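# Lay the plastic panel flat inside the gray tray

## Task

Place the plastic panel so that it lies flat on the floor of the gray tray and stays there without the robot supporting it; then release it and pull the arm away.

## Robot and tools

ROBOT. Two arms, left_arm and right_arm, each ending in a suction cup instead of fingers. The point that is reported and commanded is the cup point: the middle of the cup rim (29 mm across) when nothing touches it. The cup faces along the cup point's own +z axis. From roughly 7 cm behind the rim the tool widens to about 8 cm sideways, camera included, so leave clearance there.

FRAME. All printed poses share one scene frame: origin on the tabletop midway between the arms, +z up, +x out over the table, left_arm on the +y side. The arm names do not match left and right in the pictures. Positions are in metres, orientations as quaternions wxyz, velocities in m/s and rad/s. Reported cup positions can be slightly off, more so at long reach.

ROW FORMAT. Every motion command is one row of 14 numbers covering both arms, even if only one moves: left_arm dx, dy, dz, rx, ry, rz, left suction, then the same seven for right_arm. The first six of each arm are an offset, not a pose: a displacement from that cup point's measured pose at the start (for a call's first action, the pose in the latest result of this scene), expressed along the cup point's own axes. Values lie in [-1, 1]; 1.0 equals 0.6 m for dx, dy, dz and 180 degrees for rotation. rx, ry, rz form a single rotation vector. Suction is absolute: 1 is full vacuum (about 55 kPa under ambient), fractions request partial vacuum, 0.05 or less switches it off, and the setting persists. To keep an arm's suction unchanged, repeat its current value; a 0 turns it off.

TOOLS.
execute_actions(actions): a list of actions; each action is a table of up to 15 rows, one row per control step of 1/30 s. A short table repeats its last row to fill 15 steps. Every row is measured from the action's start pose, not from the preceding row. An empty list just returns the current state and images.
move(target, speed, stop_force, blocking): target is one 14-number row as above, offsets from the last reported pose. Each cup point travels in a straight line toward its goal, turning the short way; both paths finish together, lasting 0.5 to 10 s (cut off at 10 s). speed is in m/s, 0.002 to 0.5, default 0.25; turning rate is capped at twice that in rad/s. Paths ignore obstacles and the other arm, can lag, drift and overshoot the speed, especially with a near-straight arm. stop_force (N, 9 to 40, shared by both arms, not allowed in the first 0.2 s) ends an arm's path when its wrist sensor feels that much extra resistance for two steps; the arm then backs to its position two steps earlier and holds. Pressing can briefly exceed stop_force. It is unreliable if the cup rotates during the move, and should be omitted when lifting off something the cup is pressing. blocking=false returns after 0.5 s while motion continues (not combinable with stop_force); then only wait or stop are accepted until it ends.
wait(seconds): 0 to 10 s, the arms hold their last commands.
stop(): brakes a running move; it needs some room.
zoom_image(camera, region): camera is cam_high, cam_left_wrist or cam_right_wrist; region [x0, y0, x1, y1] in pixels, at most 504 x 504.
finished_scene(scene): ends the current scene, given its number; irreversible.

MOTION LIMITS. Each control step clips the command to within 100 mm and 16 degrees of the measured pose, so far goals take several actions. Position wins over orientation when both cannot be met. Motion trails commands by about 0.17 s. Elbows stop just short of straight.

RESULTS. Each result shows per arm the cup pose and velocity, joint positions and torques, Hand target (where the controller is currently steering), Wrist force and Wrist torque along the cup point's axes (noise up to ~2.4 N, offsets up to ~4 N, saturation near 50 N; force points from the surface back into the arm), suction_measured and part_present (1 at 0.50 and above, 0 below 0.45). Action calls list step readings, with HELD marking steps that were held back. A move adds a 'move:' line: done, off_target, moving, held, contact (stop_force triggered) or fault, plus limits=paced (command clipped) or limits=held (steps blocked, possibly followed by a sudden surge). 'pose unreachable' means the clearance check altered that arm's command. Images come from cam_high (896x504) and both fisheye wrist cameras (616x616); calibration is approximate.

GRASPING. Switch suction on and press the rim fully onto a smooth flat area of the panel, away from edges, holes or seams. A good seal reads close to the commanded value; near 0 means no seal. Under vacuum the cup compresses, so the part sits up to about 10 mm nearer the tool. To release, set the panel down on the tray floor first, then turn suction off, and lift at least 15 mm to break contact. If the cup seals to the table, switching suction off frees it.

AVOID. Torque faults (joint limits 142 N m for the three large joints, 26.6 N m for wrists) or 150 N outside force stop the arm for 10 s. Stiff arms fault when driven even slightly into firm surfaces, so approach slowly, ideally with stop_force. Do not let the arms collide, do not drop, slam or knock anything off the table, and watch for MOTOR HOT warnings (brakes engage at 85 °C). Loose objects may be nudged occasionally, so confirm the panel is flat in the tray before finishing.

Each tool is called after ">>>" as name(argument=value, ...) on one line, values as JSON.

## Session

>>> execute_actions(actions=[])

Scene clock: 0.00 s.
left_arm: end_effector_position=(+0.4223, +0.5092, +0.2265) suction_measured=0.01 part_present=0 end_effector_quat_wxyz=(-0.001, -0.282, +0.959, +0.000) end_effector_velocity=(+0.000, +0.000, -0.000) end_effector_angular_velocity=(+0.001, -0.000, -0.001) | right_arm: end_effector_position=(+0.4110, -0.4097, +0.2264) suction_measured=0.00 part_present=0 end_effector_quat_wxyz=(-0.001, +0.157, +0.988, -0.001) end_effector_velocity=(-0.000, -0.000, -0.000) end_effector_angular_velocity=(-0.000, +0.001, +0.000)
Joint positions: left_arm=[-0.315 -1.722  2.043 -1.89  -1.572 -0.84 ] | right_arm=[-0.315 -1.722  2.043 -1.89  -1.572  0.208]
Joint velocities: left_arm=[ 0.     0.     0.001 -0.001  0.001  0.001] | right_arm=[ 0.     0.     0.001 -0.    -0.     0.   ]
Joint torques (N m, as the arm reports them, + toward a larger angle): no reading
Wrist force (N, on the end effector, along its own x y z axes, offset not removed): no reading
Wrist torque (N m, same axes, about the end effector's origin, offset not removed): no reading
Hand target (left_arm): +0.422, +0.509, +0.227; -0.001, -0.282, +0.959, +0.000
Hand target (right_arm): +0.411, -0.410, +0.226; -0.001, +0.157, +0.988, -0.001
camera_calibration (this result's frames):
cam_right_wrist: T_world_to_cam=[[-0.304704, -0.951383, 0.0450072, -0.270441], [-0.877216, 0.29873, 0.375836, 0.40292], [-0.371009, 0.0750379, -0.925592, 0.492347], [0, 0, 0, 1]] pos_world=[0.453709, -0.414602, 0.316452]

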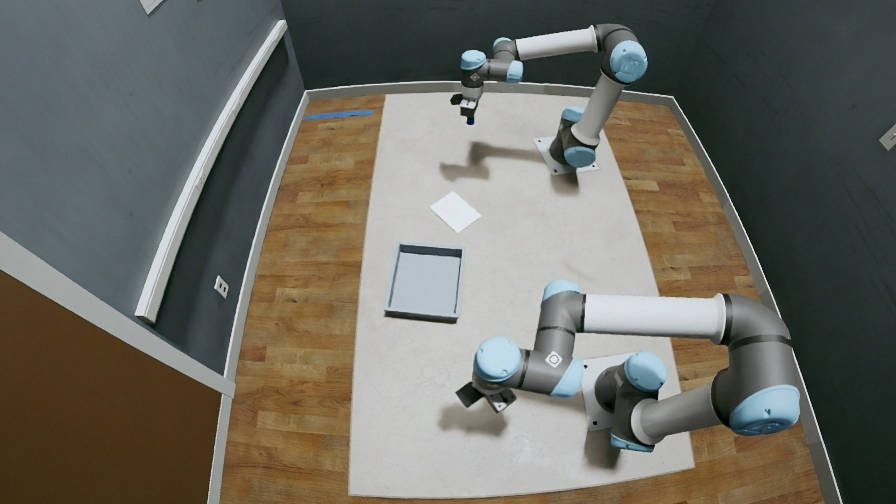

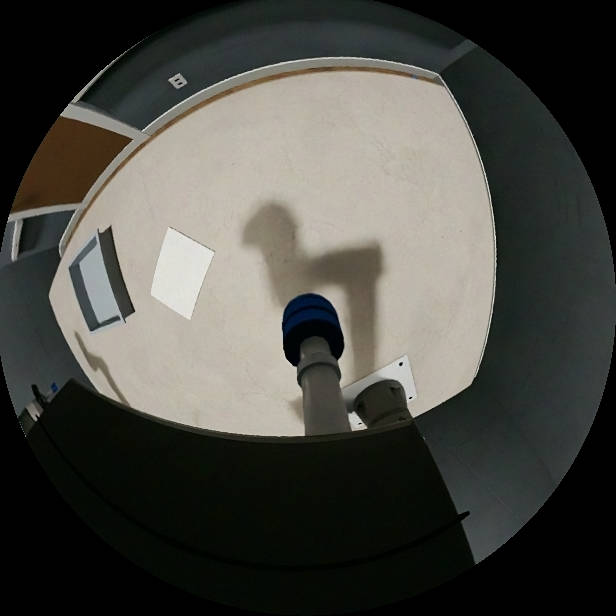

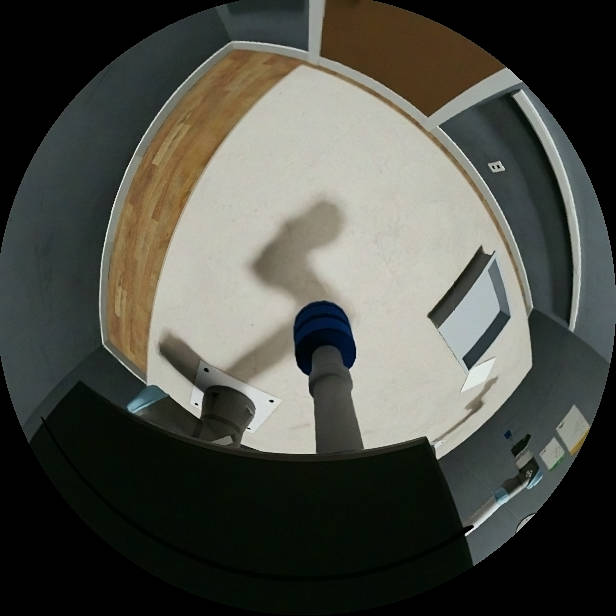

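>>> zoom_image(camera="cam_high", region=[360, 170, 540, 340])

>>> zoom_image(camera="cam_left_wrist", region=[50, 200, 240, 360])

Region (360, 170, 540, 340) of cam_high's 896x504 image, scaled by 2.800, with more detail than that image has.

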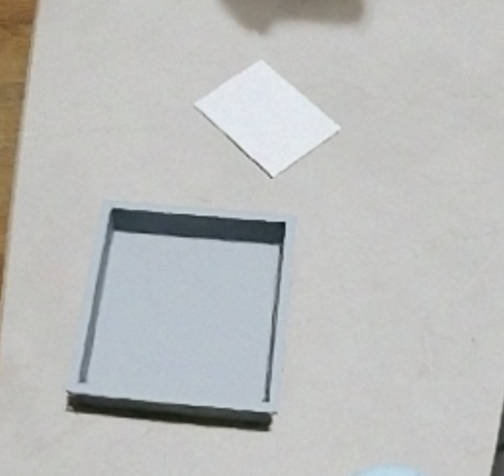

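Region (50, 200, 240, 360) of cam_left_wrist's 616x616 image, scaled by 2.653, with more detail than that image has; it fills the top 424 rows of this view, and the rest is white.

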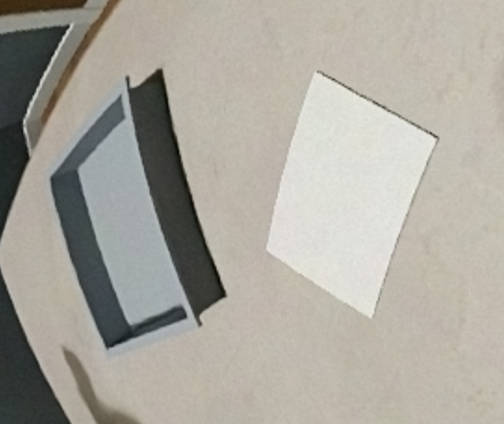

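>>> move(target=[0,0,0,0,0,0,0,0.0388,0.4042,0.2107,0,0,0,0], speed=0.3)

>>> zoom_image(camera="cam_left_wrist", region=[180, 140, 440, 400])

Scene clock: 2.90 s.
left_arm: end_effector_position=(+0.4223, +0.5092, +0.2265) suction_measured=0.01 part_present=0 end_effector_quat_wxyz=(-0.001, -0.282, +0.959, +0.000) end_effector_velocity=(+0.000, -0.001, +0.001) end_effector_angular_velocity=(-0.001, -0.001, -0.002) | right_arm: end_effector_position=(+0.4639, -0.1722, +0.0999) suction_measured=0.00 part_present=0 end_effector_quat_wxyz=(-0.001, +0.157, +0.988, -0.001) end_effector_velocity=(+0.001, +0.001, -0.001) end_effector_angular_velocity=(-0.001, +0.001, -0.000)
Joint positions: left_arm=[-0.315 -1.722  2.043 -1.89  -1.572 -0.84 ] | right_arm=[ 0.163 -1.23   1.86  -2.197 -1.572  0.686]
Joint velocities: left_arm=[-0.002  0.    -0.001  0.001 -0.     0.   ] | right_arm=[ 0.002  0.004 -0.003  0.001 -0.     0.002]
Joint torques (N m, as the arm reports them, + toward a larger angle): left_arm=[  1.52 -13.57 -21.74  -2.34  -0.05   0.  ] | right_arm=[  4.79 -23.09 -25.9   -4.12  -1.57   2.22]
Wrist force (N, on the end effector, along its own x y z axes, offset not removed): left_arm=[1.5 2.1 1.4] | right_arm=[-1.2 -1.2 0.8]
Wrist torque (N m, same axes, about the end effector's origin, offset not removed): left_arm=[0.34 -0.23 0.11] | right_arm=[-0.08 0.19 -0.12]
Hand target (left_arm): +0.422, +0.509, +0.227; -0.001, -0.282, +0.959, +0.000
Hand target (right_arm): +0.464, -0.172, +0.100; -0.001, +0.157, +0.988, -0.001
Off the commanded pose (left_arm): 0.000 m, 0 deg.
Off the commanded pose (right_arm): 0.000 m, 0 deg.
move: done
camera_calibration (this result's frames):
cam_left_wrist: T_world_to_cam=[[0.5466, -0.837062, 0.0235694, 0.19356], [-0.785485, -0.502758, 0.360897, 0.514885], [-0.290243, -0.21578, -0.932308, 0.540792], [0, 0, 0, 1]] pos_world=[0.455596, 0.537577, 0.313802]
cam_right_wrist: T_world_to_cam=[[-0.304736, -0.951336, 0.0457868, -0.0228134], [-0.877573, 0.299141, 0.374674, 0.426244], [-0.370137, 0.0739953, -0.926025, 0.376536], [0, 0, 0, 1]] pos_world=[0.506478, -0.177072, 0.190023]

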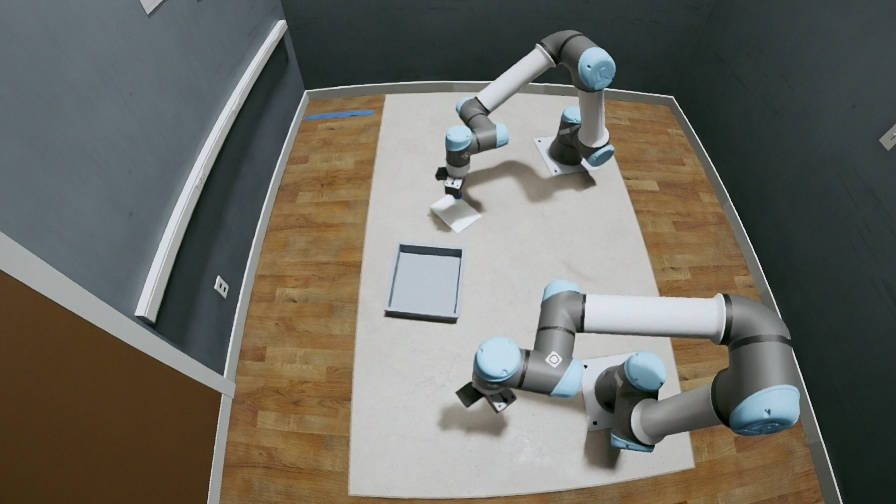

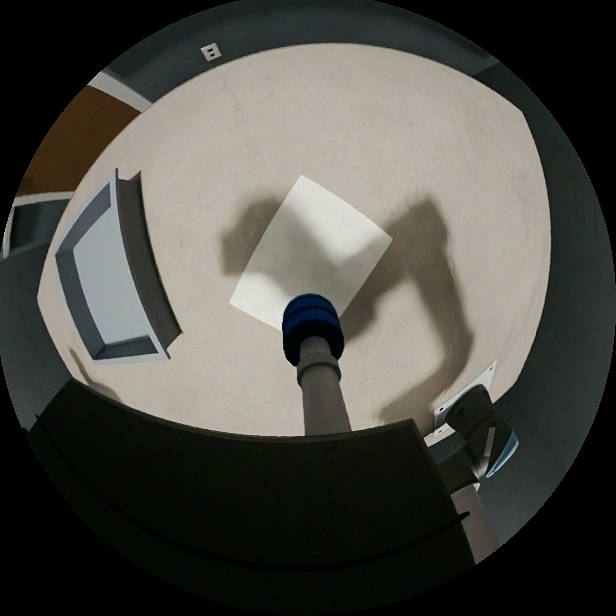

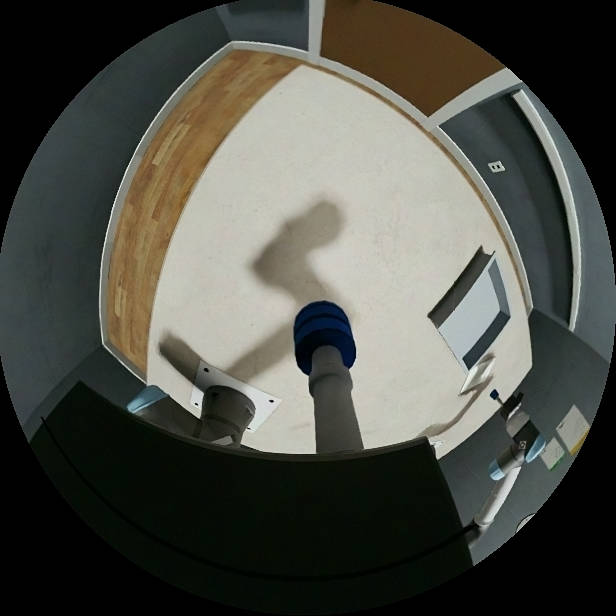

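Region (180, 140, 440, 400) of cam_left_wrist's 616x616 image, scaled by 1.938, with more detail than that image has.

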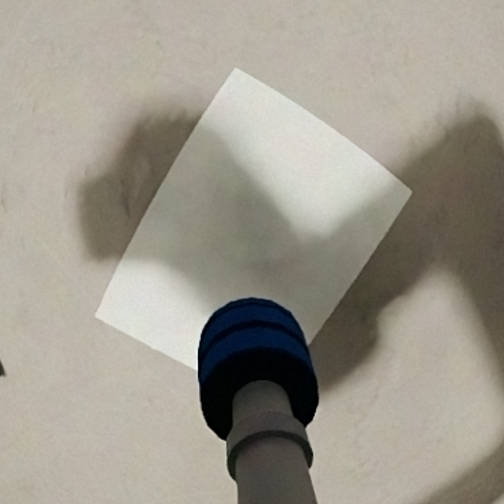

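>>> move(target=[0,0,0,0,0,0,0,-0.004,-0.0075,0.133,0,0,0,0], speed=0.15)

>>> move(target=[0,0,0,0,0,0,0,0,0,0.06,0,0,0,1], speed=0.008, stop_force=9)

Scene clock: 4.27 s.
left_arm: end_effector_position=(+0.4223, +0.5092, +0.2265) suction_measured=0.01 part_present=0 end_effector_quat_wxyz=(-0.001, -0.282, +0.959, +0.000) end_effector_velocity=(-0.001, +0.000, -0.001) end_effector_angular_velocity=(+0.000, +0.001, +0.001) | right_arm: end_effector_position=(+0.4646, -0.1773, +0.0203) suction_measured=0.00 part_present=0 end_effector_quat_wxyz=(-0.001, +0.157, +0.988, -0.001) end_effector_velocity=(+0.000, -0.000, -0.002) end_effector_angular_velocity=(-0.001, +0.001, +0.000)
Joint positions: left_arm=[-0.315 -1.722  2.043 -1.89  -1.572 -0.84 ] | right_arm=[ 0.154 -1.103  1.932 -2.397 -1.572  0.677]
Joint velocities: left_arm=[ 0.001  0.     0.002 -0.    -0.    -0.   ] | right_arm=[-0.     0.005 -0.    -0.003 -0.    -0.   ]
Joint torques (N m, as the arm reports them, + toward a larger angle): left_arm=[  1.83 -13.34 -22.14  -2.44   0.     0.13] | right_arm=[ -6.31 -25.44  -6.55  -3.89   0.31  -1.71]
Wrist force (N, on the end effector, along its own x y z axes, offset not removed): left_arm=[0.6 0.6 1.3] | right_arm=[-0.1 -0.7 2.8]
Wrist torque (N m, same axes, about the end effector's origin, offset not removed): left_arm=[-0.03 -0.23 0.03] | right_arm=[0.11 0.13 -0.08]
Hand target (left_arm): +0.422, +0.509, +0.227; -0.001, -0.282, +0.959, +0.000
Hand target (right_arm): +0.465, -0.177, +0.020; -0.001, +0.157, +0.988, -0.001
Off the commanded pose (left_arm): 0.000 m, 0 deg.
Off the commanded pose (right_arm): 0.000 m, 0 deg.
move: done
camera_calibration (this result's frames):
cam_left_wrist: T_world_to_cam=[[0.5466, -0.837062, 0.0235695, 0.19356], [-0.785485, -0.502758, 0.360897, 0.514885], [-0.290244, -0.21578, -0.932308, 0.540792], [0, 0, 0, 1]] pos_world=[0.455596, 0.537577, 0.313802]
cam_right_wrist: T_world_to_cam=[[-0.304734, -0.951333, 0.0458521, -0.023795], [-0.877576, 0.299165, 0.374648, 0.45824], [-0.370133, 0.0739293, -0.926033, 0.303435], [0, 0, 0, 1]] pos_world=[0.5072, -0.182159, 0.110403]

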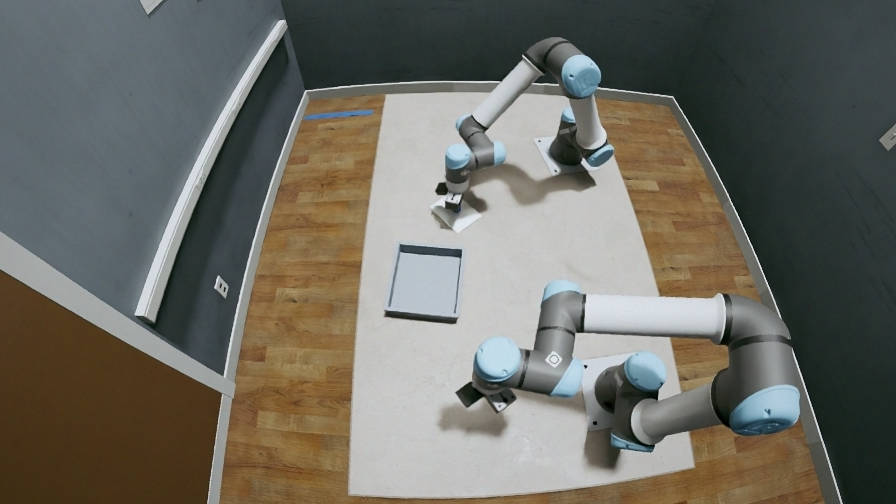

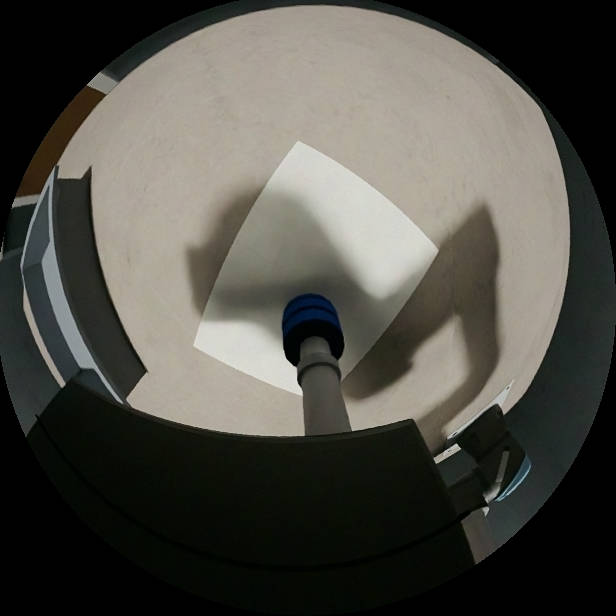

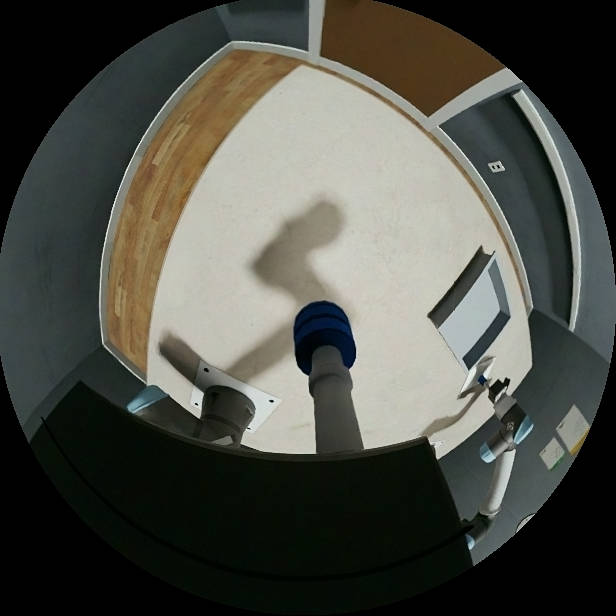

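Scene clock: 7.87 s.
left_arm: end_effector_position=(+0.4223, +0.5092, +0.2265) suction_measured=0.01 part_present=0 end_effector_quat_wxyz=(-0.001, -0.282, +0.959, +0.000) end_effector_velocity=(-0.000, +0.000, -0.000) end_effector_angular_velocity=(-0.000, -0.000, -0.000) | right_arm: end_effector_position=(+0.4645, -0.1774, -0.0055) suction_measured=1.00 part_present=1 end_effector_quat_wxyz=(-0.001, +0.157, +0.988, -0.001) end_effector_velocity=(-0.001, -0.000, +0.001) end_effector_angular_velocity=(-0.000, +0.005, -0.000)
Joint positions: left_arm=[-0.315 -1.722  2.043 -1.89  -1.572 -0.84 ] | right_arm=[ 0.154 -1.054  1.945 -2.459 -1.572  0.677]
Joint velocities: left_arm=[ 0.     0.     0.001 -0.001 -0.     0.   ] | right_arm=[-0.    -0.003 -0.     0.008  0.001  0.   ]
Joint torques (N m, as the arm reports them, + toward a larger angle): left_arm=[  2.1  -13.42 -21.83  -2.39  -0.1   -0.08] | right_arm=[ -5.64 -36.32 -10.52   2.51   0.49  -1.27]
Wrist force (N, on the end effector, along its own x y z axes, offset not removed): left_arm=[-4.5 1.3 1.7] | right_arm=[-3.4 4.4 -21.0]
Wrist torque (N m, same axes, about the end effector's origin, offset not removed): left_arm=[0.19 0.58 0.07] | right_arm=[0.37 0.23 -0.34]
Hand target (left_arm): +0.422, +0.509, +0.227; -0.001, -0.282, +0.959, +0.000
Hand target (right_arm): +0.465, -0.177, -0.005; -0.001, +0.157, +0.988, -0.001
Off the commanded pose (left_arm): 0.000 m, 0 deg.
Off the commanded pose (right_arm): 0.010 m, 0 deg.
move: contact (right_arm)
camera_calibration (this result's frames):
cam_left_wrist: T_world_to_cam=[[0.5466, -0.837062, 0.0235694, 0.19356], [-0.785485, -0.502758, 0.360897, 0.514885], [-0.290244, -0.21578, -0.932308, 0.540792], [0, 0, 0, 1]] pos_world=[0.455596, 0.537577, 0.313802]
cam_right_wrist: T_world_to_cam=[[-0.30473, -0.951332, 0.0459073, -0.0226694], [-0.877545, 0.299176, 0.374712, 0.46783], [-0.37021, 0.0739001, -0.926004, 0.279552], [0, 0, 0, 1]] pos_world=[0.507126, -0.182189, 0.0846059]

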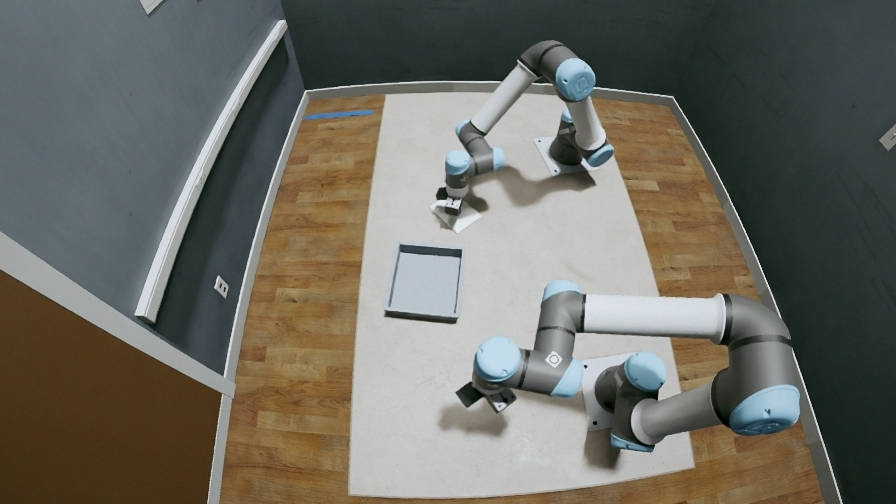

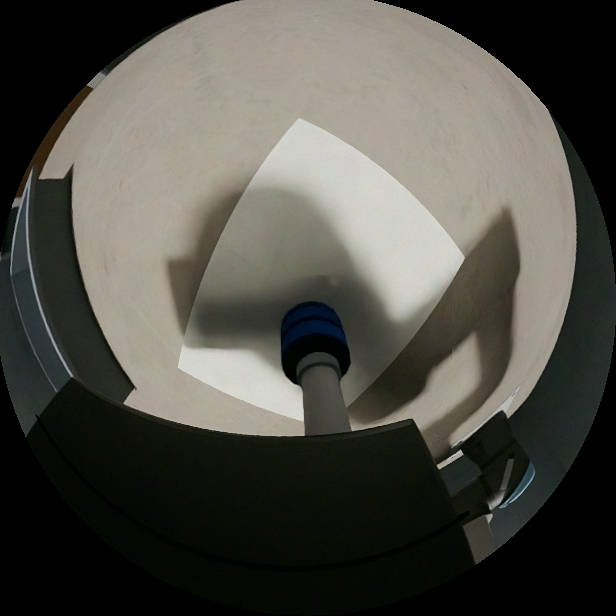

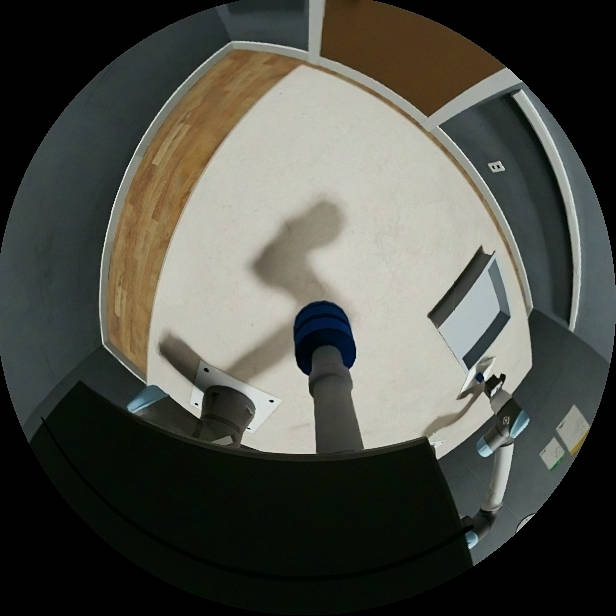

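>>> move(target=[0,0,0,0,0,0,0,0,0,-0.21,0,0,0,1], speed=0.15)

>>> zoom_image(camera="cam_left_wrist", region=[20, 140, 220, 400])

Scene clock: 9.50 s.
left_arm: end_effector_position=(+0.4223, +0.5092, +0.2265) suction_measured=0.01 part_present=0 end_effector_quat_wxyz=(-0.001, -0.282, +0.959, +0.000) end_effector_velocity=(-0.000, -0.000, -0.000) end_effector_angular_velocity=(+0.000, -0.000, +0.000) | right_arm: end_effector_position=(+0.4647, -0.1772, +0.1203) suction_measured=1.00 part_present=1 end_effector_quat_wxyz=(-0.001, +0.157, +0.988, -0.001) end_effector_velocity=(+0.000, +0.000, +0.002) end_effector_angular_velocity=(+0.002, +0.000, -0.000)
Joint positions: left_arm=[-0.315 -1.722  2.043 -1.89  -1.572 -0.84 ] | right_arm=[ 0.154 -1.263  1.843 -2.148 -1.572  0.677]
Joint velocities: left_arm=[-0.    -0.     0.001 -0.001  0.    -0.001] | right_arm=[-0.    -0.001 -0.003  0.003  0.002 -0.   ]
Joint torques (N m, as the arm reports them, + toward a larger angle): left_arm=[  1.66 -13.75 -21.66  -2.45  -0.13   0.04] | right_arm=[ -6.59 -43.4  -28.99  -0.5    0.63  -1.75]
Wrist force (N, on the end effector, along its own x y z axes, offset not removed): left_arm=[0.0 0.9 2.1] | right_arm=[-1.0 3.7 0.5]
Wrist torque (N m, same axes, about the end effector's origin, offset not removed): left_arm=[0.09 0.07 0.05] | right_arm=[0.65 0.39 -0.14]
Hand target (left_arm): +0.422, +0.509, +0.227; -0.001, -0.282, +0.959, +0.000
Hand target (right_arm): +0.465, -0.177, +0.120; -0.001, +0.157, +0.988, -0.001
Off the commanded pose (left_arm): 0.000 m, 0 deg.
Off the commanded pose (right_arm): 0.000 m, 0 deg.
move: done
camera_calibration (this result's frames):
cam_left_wrist: T_world_to_cam=[[0.5466, -0.837062, 0.0235697, 0.19356], [-0.785486, -0.502758, 0.360897, 0.514885], [-0.290243, -0.21578, -0.932308, 0.540793], [0, 0, 0, 1]] pos_world=[0.455596, 0.537577, 0.313803]
cam_right_wrist: T_world_to_cam=[[-0.304617, -0.95137, 0.0458581, -0.0282679], [-0.877577, 0.299053, 0.374734, 0.420805], [-0.370225, 0.0739065, -0.925998, 0.396102], [0, 0, 0, 1]] pos_world=[0.507325, -0.182011, 0.210396]

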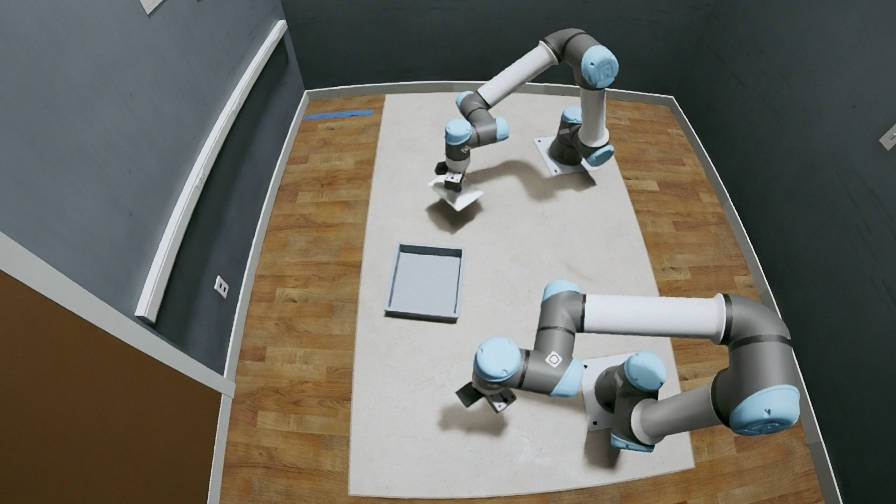

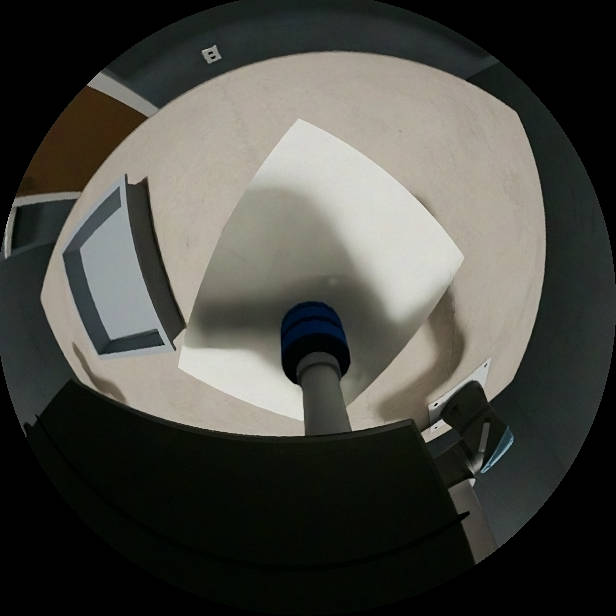

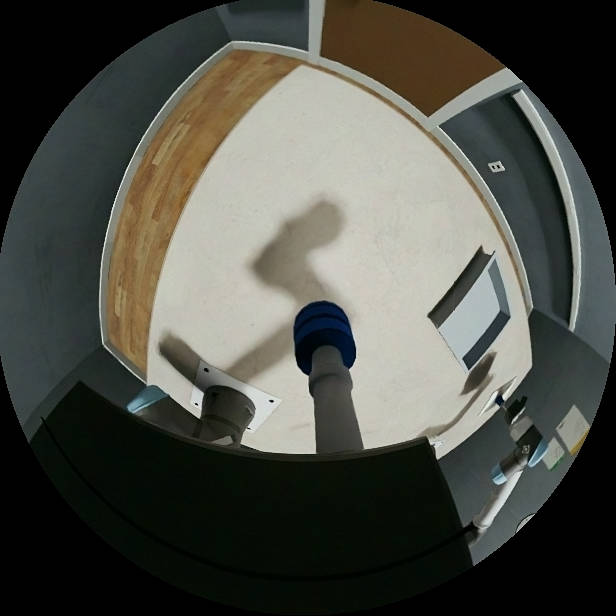

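Region (20, 140, 220, 400) of cam_left_wrist's 616x616 image, scaled by 1.938, with more detail than that image has; it fills the left 388 columns of this view, and the rest is white.

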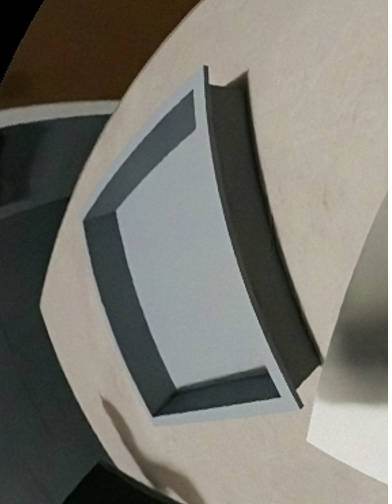

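>>> move(target=[0,0,0,0,0,0,0,-0.0058,0.5055,0.03,0,0,0.261,1], speed=0.25)

>>> zoom_image(camera="cam_high", region=[350, 180, 530, 340])

Scene clock: 12.13 s.
left_arm: end_effector_position=(+0.4223, +0.5092, +0.2265) suction_measured=0.01 part_present=0 end_effector_quat_wxyz=(-0.001, -0.282, +0.959, +0.000) end_effector_velocity=(+0.000, -0.001, +0.000) end_effector_angular_velocity=(-0.001, -0.001, -0.001) | right_arm: end_effector_position=(+0.5622, +0.1100, +0.1019) suction_measured=1.00 part_present=1 end_effector_quat_wxyz=(+0.000, +0.538, +0.843, -0.001) end_effector_velocity=(+0.001, +0.001, -0.000) end_effector_angular_velocity=(-0.003, +0.003, -0.003)
Joint positions: left_arm=[-0.315 -1.722  2.043 -1.89  -1.572 -0.84 ] | right_arm=[ 0.45  -0.641  0.853 -1.78  -1.572  1.793]
Joint velocities: left_arm=[-0.001  0.    -0.001  0.    -0.    -0.   ] | right_arm=[ 0.001  0.008 -0.014  0.011 -0.     0.004]
Joint torques (N m, as the arm reports them, + toward a larger angle): left_arm=[  1.94 -12.83 -21.99  -2.42  -0.14   0.05] | right_arm=[  4.85 -45.18 -32.02  -0.05  -1.71   2.27]
Wrist force (N, on the end effector, along its own x y z axes, offset not removed): left_arm=[-0.7 2.5 -0.4] | right_arm=[0.6 1.7 2.8]
Wrist torque (N m, same axes, about the end effector's origin, offset not removed): left_arm=[0.42 -0.09 0.08] | right_arm=[0.31 0.15 -0.04]
Hand target (left_arm): +0.422, +0.509, +0.227; -0.001, -0.282, +0.959, +0.000
Hand target (right_arm): +0.562, +0.110, +0.102; +0.000, +0.538, +0.843, -0.002
Off the commanded pose (left_arm): 0.000 m, 0 deg.
Off the commanded pose (right_arm): 0.000 m, 0 deg.
move: done
camera_calibration (this result's frames):
cam_left_wrist: T_world_to_cam=[[0.5466, -0.837062, 0.0235696, 0.19356], [-0.785485, -0.502758, 0.360897, 0.514885], [-0.290244, -0.21578, -0.932308, 0.540793], [0, 0, 0, 1]] pos_world=[0.455596, 0.537577, 0.313802]
cam_right_wrist: T_world_to_cam=[[-0.903401, -0.426436, 0.0449304, 0.554446], [-0.381071, 0.846473, 0.371844, 0.0883076], [-0.1966, 0.318803, -0.927207, 0.269495], [0, 0, 0, 1]] pos_world=[0.587521, 0.0757702, 0.192129]

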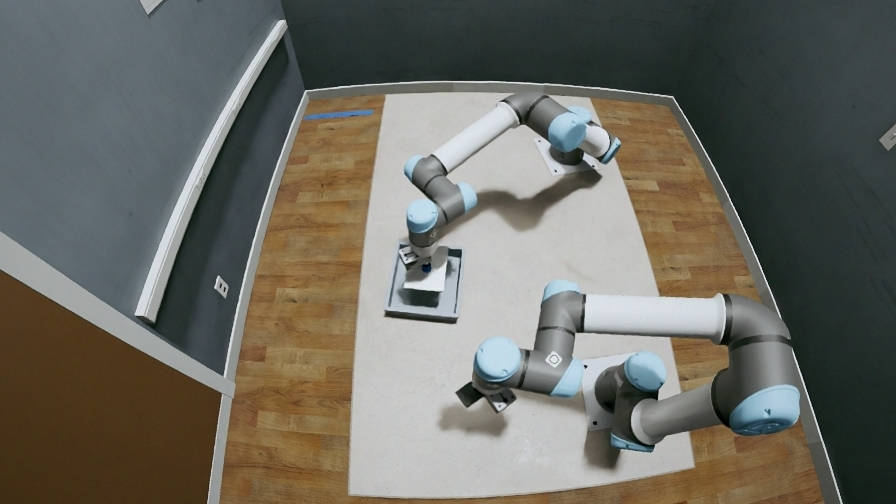

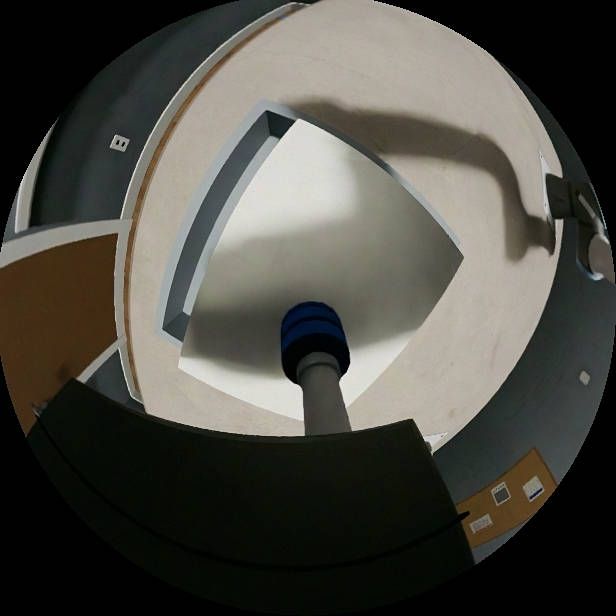

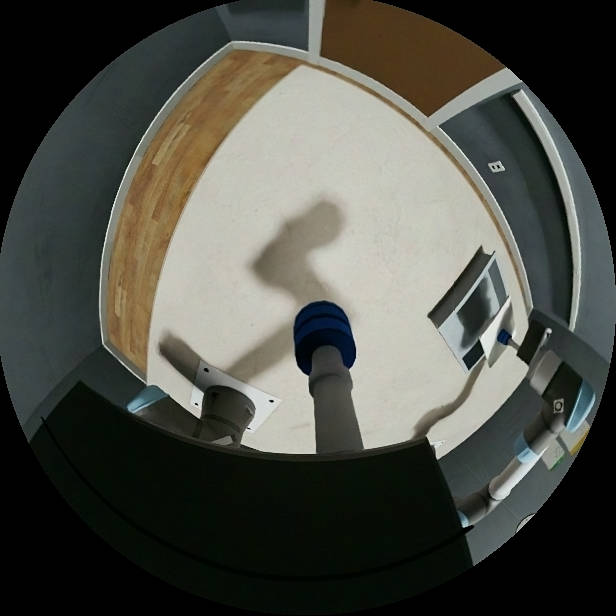

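Region (350, 180, 530, 340) of cam_high's 896x504 image, scaled by 2.800, with more detail than that image has.

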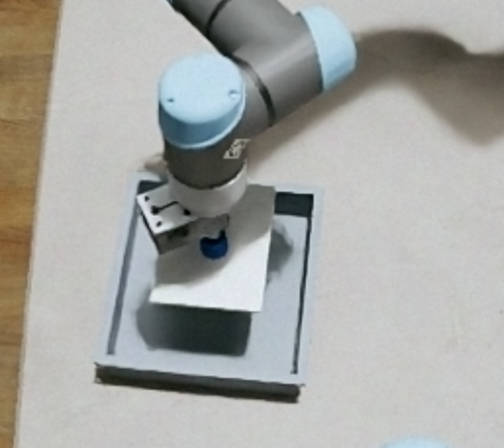

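>>> move(target=[0,0,0,0,0,0,0,0,0,0.065,0,0,0,1], speed=0.1)

Scene clock: 13.07 s.
left_arm: end_effector_position=(+0.4223, +0.5092, +0.2265) suction_measured=0.01 part_present=0 end_effector_quat_wxyz=(-0.001, -0.282, +0.959, +0.000) end_effector_velocity=(+0.000, -0.001, +0.000) end_effector_angular_velocity=(-0.000, -0.000, -0.001) | right_arm: end_effector_position=(+0.5621, +0.1100, +0.0630) suction_measured=0.99 part_present=1 end_effector_quat_wxyz=(+0.000, +0.538, +0.843, -0.001) end_effector_velocity=(+0.000, +0.000, -0.001) end_effector_angular_velocity=(+0.001, -0.001, +0.000)
Joint positions: left_arm=[-0.315 -1.722  2.043 -1.89  -1.572 -0.84 ] | right_arm=[ 0.45  -0.612  0.9   -1.856 -1.572  1.793]
Joint velocities: left_arm=[-0.001  0.    -0.     0.    -0.    -0.001] | right_arm=[ 0.     0.001  0.001 -0.004  0.    -0.   ]
Joint torques (N m, as the arm reports them, + toward a larger angle): left_arm=[  1.9  -13.87 -21.64  -2.43  -0.03  -0.01] | right_arm=[ -0.93 -45.59 -12.31  -4.4   -0.86  -1.77]
Wrist force (N, on the end effector, along its own x y z axes, offset not removed): left_arm=[0.1 2.4 0.1] | right_arm=[-0.2 1.3 -0.8]
Wrist torque (N m, same axes, about the end effector's origin, offset not removed): left_arm=[0.31 -0.12 0.02] | right_arm=[0.20 0.14 -0.12]
Hand target (left_arm): +0.422, +0.509, +0.227; -0.001, -0.282, +0.959, +0.000
Hand target (right_arm): +0.562, +0.110, +0.063; +0.000, +0.538, +0.843, -0.001
Off the commanded pose (left_arm): 0.000 m, 0 deg.
Off the commanded pose (right_arm): 0.000 m, 0 deg.
move: done
camera_calibration (this result's frames):
cam_left_wrist: T_world_to_cam=[[0.5466, -0.837062, 0.0235695, 0.19356], [-0.785485, -0.502758, 0.360897, 0.514885], [-0.290244, -0.21578, -0.932308, 0.540792], [0, 0, 0, 1]] pos_world=[0.455596, 0.537577, 0.313802]
cam_right_wrist: T_world_to_cam=[[-0.903383, -0.426476, 0.0449204, 0.556101], [-0.381121, 0.846471, 0.371799, 0.102777], [-0.196587, 0.318757, -0.927226, 0.233464], [0, 0, 0, 1]] pos_world=[0.587439, 0.0757477, 0.153282]

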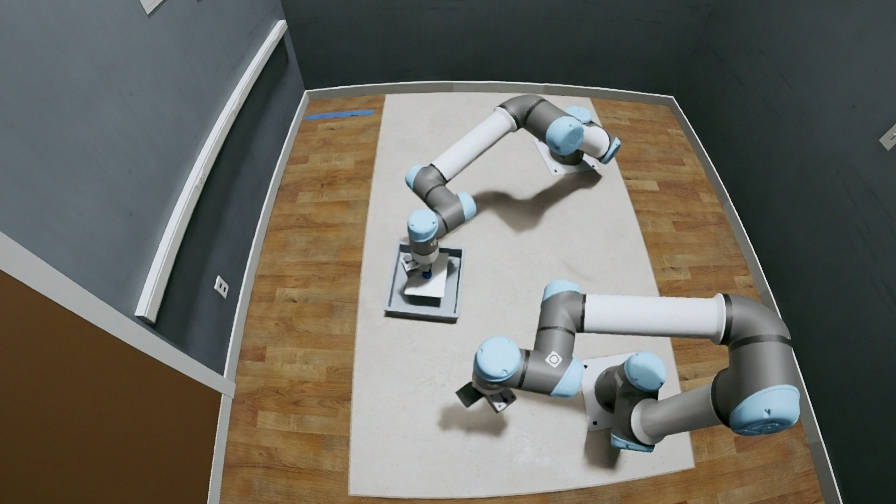

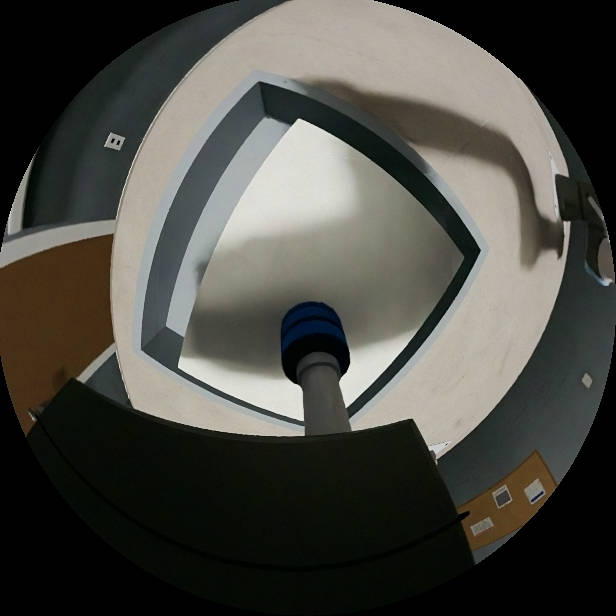

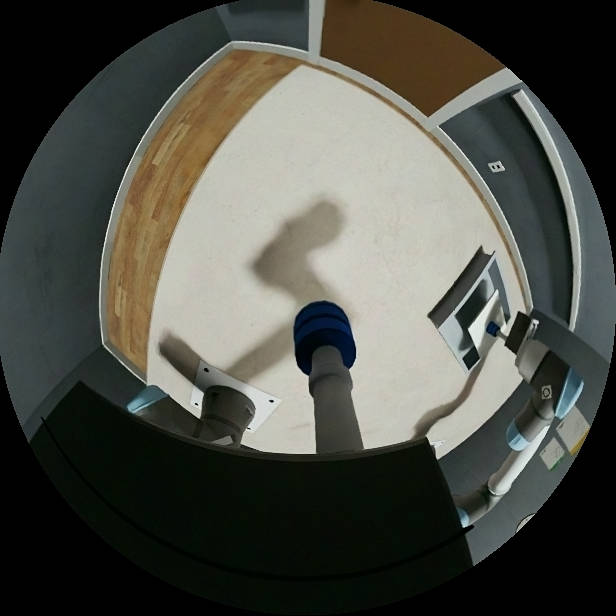

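>>> move(target=[0,0,0,0,0,0,0,0,0,0.07,0,0,0,1], speed=0.08)

>>> move(target=[0,0,0,0,0,0,0,0,0,0.06,0,0,0,1], speed=0.008, stop_force=9)

Scene clock: 14.37 s.
left_arm: end_effector_position=(+0.4223, +0.5092, +0.2265) suction_measured=0.01 part_present=0 end_effector_quat_wxyz=(-0.001, -0.282, +0.959, +0.000) end_effector_velocity=(+0.001, -0.000, +0.000) end_effector_angular_velocity=(-0.000, -0.003, -0.000) | right_arm: end_effector_position=(+0.5620, +0.1099, +0.0212) suction_measured=0.99 part_present=1 end_effector_quat_wxyz=(+0.000, +0.538, +0.843, -0.001) end_effector_velocity=(-0.000, -0.000, -0.004) end_effector_angular_velocity=(-0.002, +0.002, +0.000)
Joint positions: left_arm=[-0.315 -1.722  2.043 -1.89  -1.572 -0.84 ] | right_arm=[ 0.45  -0.573  0.936 -1.931 -1.572  1.793]
Joint velocities: left_arm=[-0.    -0.    -0.    -0.002  0.    -0.   ] | right_arm=[ 0.     0.004  0.001 -0.003 -0.    -0.   ]
Joint torques (N m, as the arm reports them, + toward a larger angle): left_arm=[  1.61 -13.44 -21.92  -2.38  -0.06   0.18] | right_arm=[ -5.2  -45.75 -12.87  -4.47   0.02  -1.28]
Wrist force (N, on the end effector, along its own x y z axes, offset not removed): left_arm=[-0.6 1.0 -0.5] | right_arm=[-0.7 3.2 0.5]
Wrist torque (N m, same axes, about the end effector's origin, offset not removed): left_arm=[0.03 0.06 0.01] | right_arm=[0.53 0.27 -0.18]
Hand target (left_arm): +0.422, +0.509, +0.227; -0.001, -0.282, +0.959, +0.000
Hand target (right_arm): +0.562, +0.110, +0.021; +0.000, +0.538, +0.843, -0.001
Off the commanded pose (left_arm): 0.000 m, 0 deg.
Off the commanded pose (right_arm): 0.000 m, 0 deg.
move: done
camera_calibration (this result's frames):
cam_left_wrist: T_world_to_cam=[[0.5466, -0.837062, 0.0235692, 0.19356], [-0.785485, -0.502758, 0.360897, 0.514885], [-0.290244, -0.21578, -0.932308, 0.540792], [0, 0, 0, 1]] pos_world=[0.455596, 0.537577, 0.313803]
cam_right_wrist: T_world_to_cam=[[-0.903376, -0.42649, 0.0449139, 0.557904], [-0.381136, 0.846463, 0.3718, 0.118363], [-0.196587, 0.318757, -0.927226, 0.194664], [0, 0, 0, 1]] pos_world=[0.587378, 0.0757005, 0.111432]

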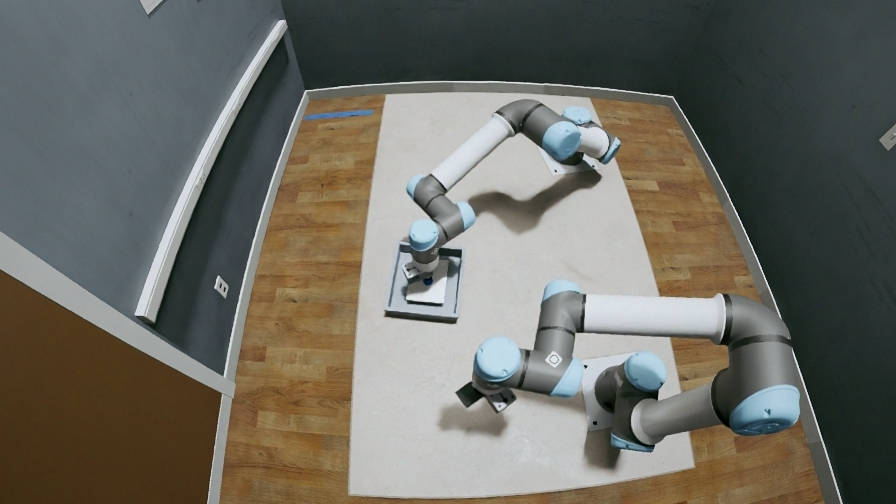

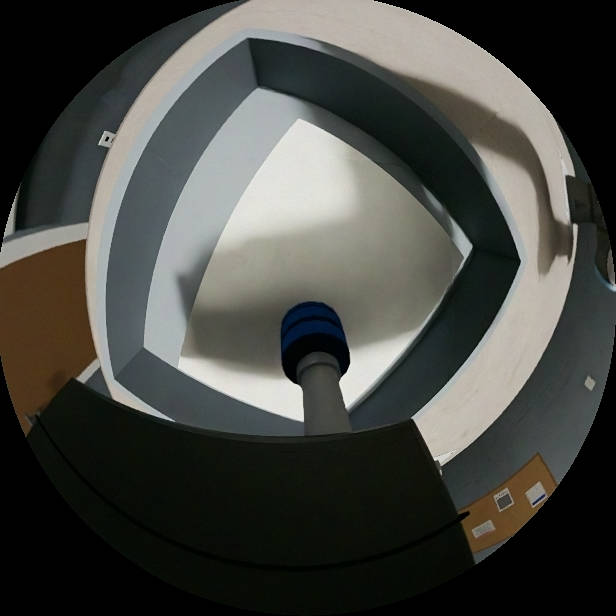

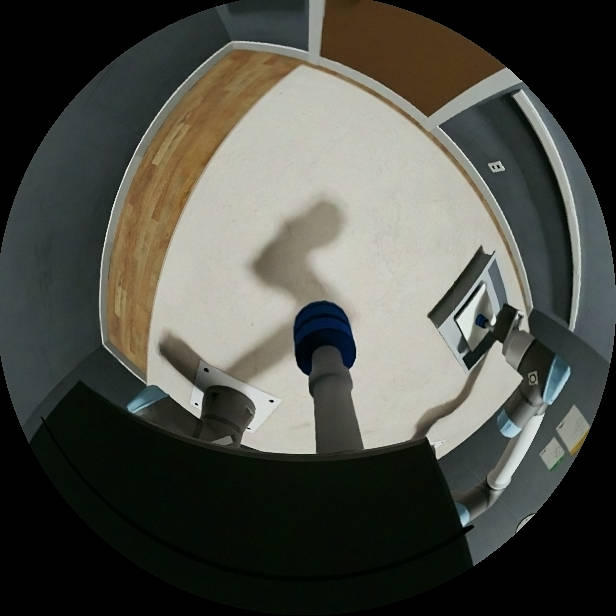

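Scene clock: 17.70 s.
left_arm: end_effector_position=(+0.4223, +0.5092, +0.2265) suction_measured=0.01 part_present=0 end_effector_quat_wxyz=(-0.001, -0.282, +0.959, +0.000) end_effector_velocity=(+0.000, -0.001, +0.000) end_effector_angular_velocity=(-0.000, -0.000, -0.001) | right_arm: end_effector_position=(+0.5620, +0.1099, -0.0025) suction_measured=1.00 part_present=1 end_effector_quat_wxyz=(+0.000, +0.538, +0.843, -0.001) end_effector_velocity=(-0.001, -0.001, +0.002) end_effector_angular_velocity=(-0.002, +0.002, +0.000)
Joint positions: left_arm=[-0.315 -1.722  2.043 -1.89  -1.572 -0.84 ] | right_arm=[ 0.45  -0.547  0.95  -1.971 -1.572  1.793]
Joint velocities: left_arm=[-0.001 -0.     0.    -0.001 -0.     0.   ] | right_arm=[ 0.    -0.004  0.     0.006 -0.    -0.   ]
Joint torques (N m, as the arm reports them, + toward a larger angle): left_arm=[  1.86 -13.35 -21.48  -2.4   -0.09   0.  ] | right_arm=[ -5.1  -50.64 -15.63   2.42  -0.25  -1.26]
Wrist force (N, on the end effector, along its own x y z axes, offset not removed): left_arm=[0.9 0.7 0.3] | right_arm=[-1.5 2.1 -21.3]
Wrist torque (N m, same axes, about the end effector's origin, offset not removed): left_arm=[0.08 -0.35 0.07] | right_arm=[0.00 0.46 -0.16]
Hand target (left_arm): +0.422, +0.509, +0.227; -0.001, -0.282, +0.959, +0.000
Hand target (right_arm): +0.562, +0.110, -0.002; +0.000, +0.538, +0.843, -0.001
Off the commanded pose (left_arm): 0.000 m, 0 deg.
Off the commanded pose (right_arm): 0.012 m, 0 deg.
move: contact (right_arm)
camera_calibration (this result's frames):
cam_left_wrist: T_world_to_cam=[[0.5466, -0.837062, 0.0235694, 0.19356], [-0.785485, -0.502758, 0.360897, 0.514885], [-0.290243, -0.21578, -0.932308, 0.540792], [0, 0, 0, 1]] pos_world=[0.455596, 0.537577, 0.313803]
cam_right_wrist: T_world_to_cam=[[-0.903377, -0.42649, 0.0449067, 0.558923], [-0.381138, 0.846462, 0.371802, 0.127182], [-0.196582, 0.318762, -0.927225, 0.172695], [0, 0, 0, 1]] pos_world=[0.587341, 0.075672, 0.0877416]

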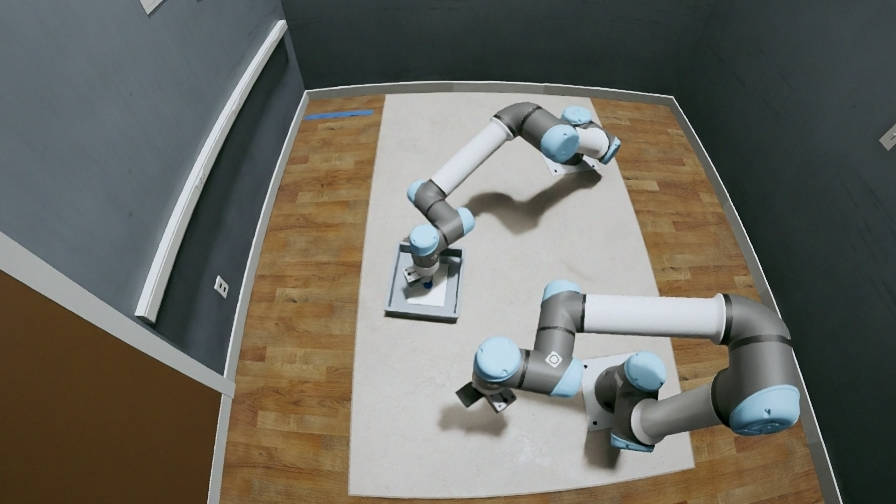

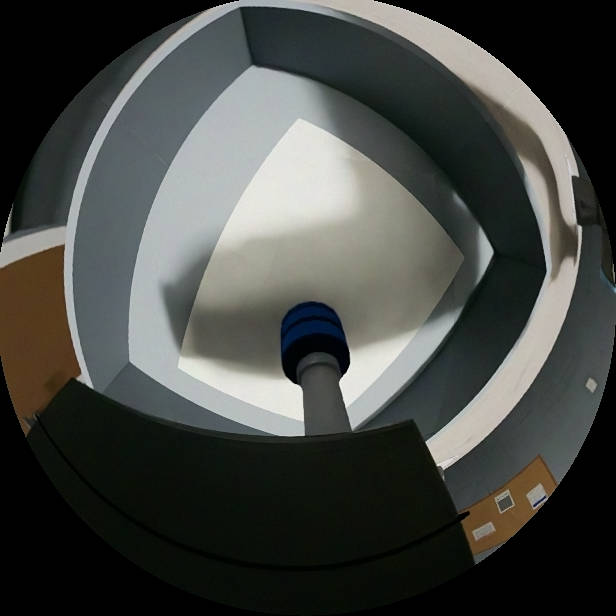

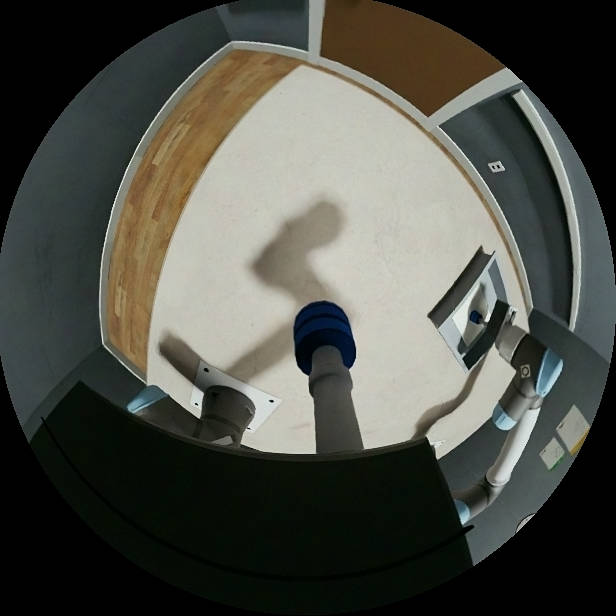

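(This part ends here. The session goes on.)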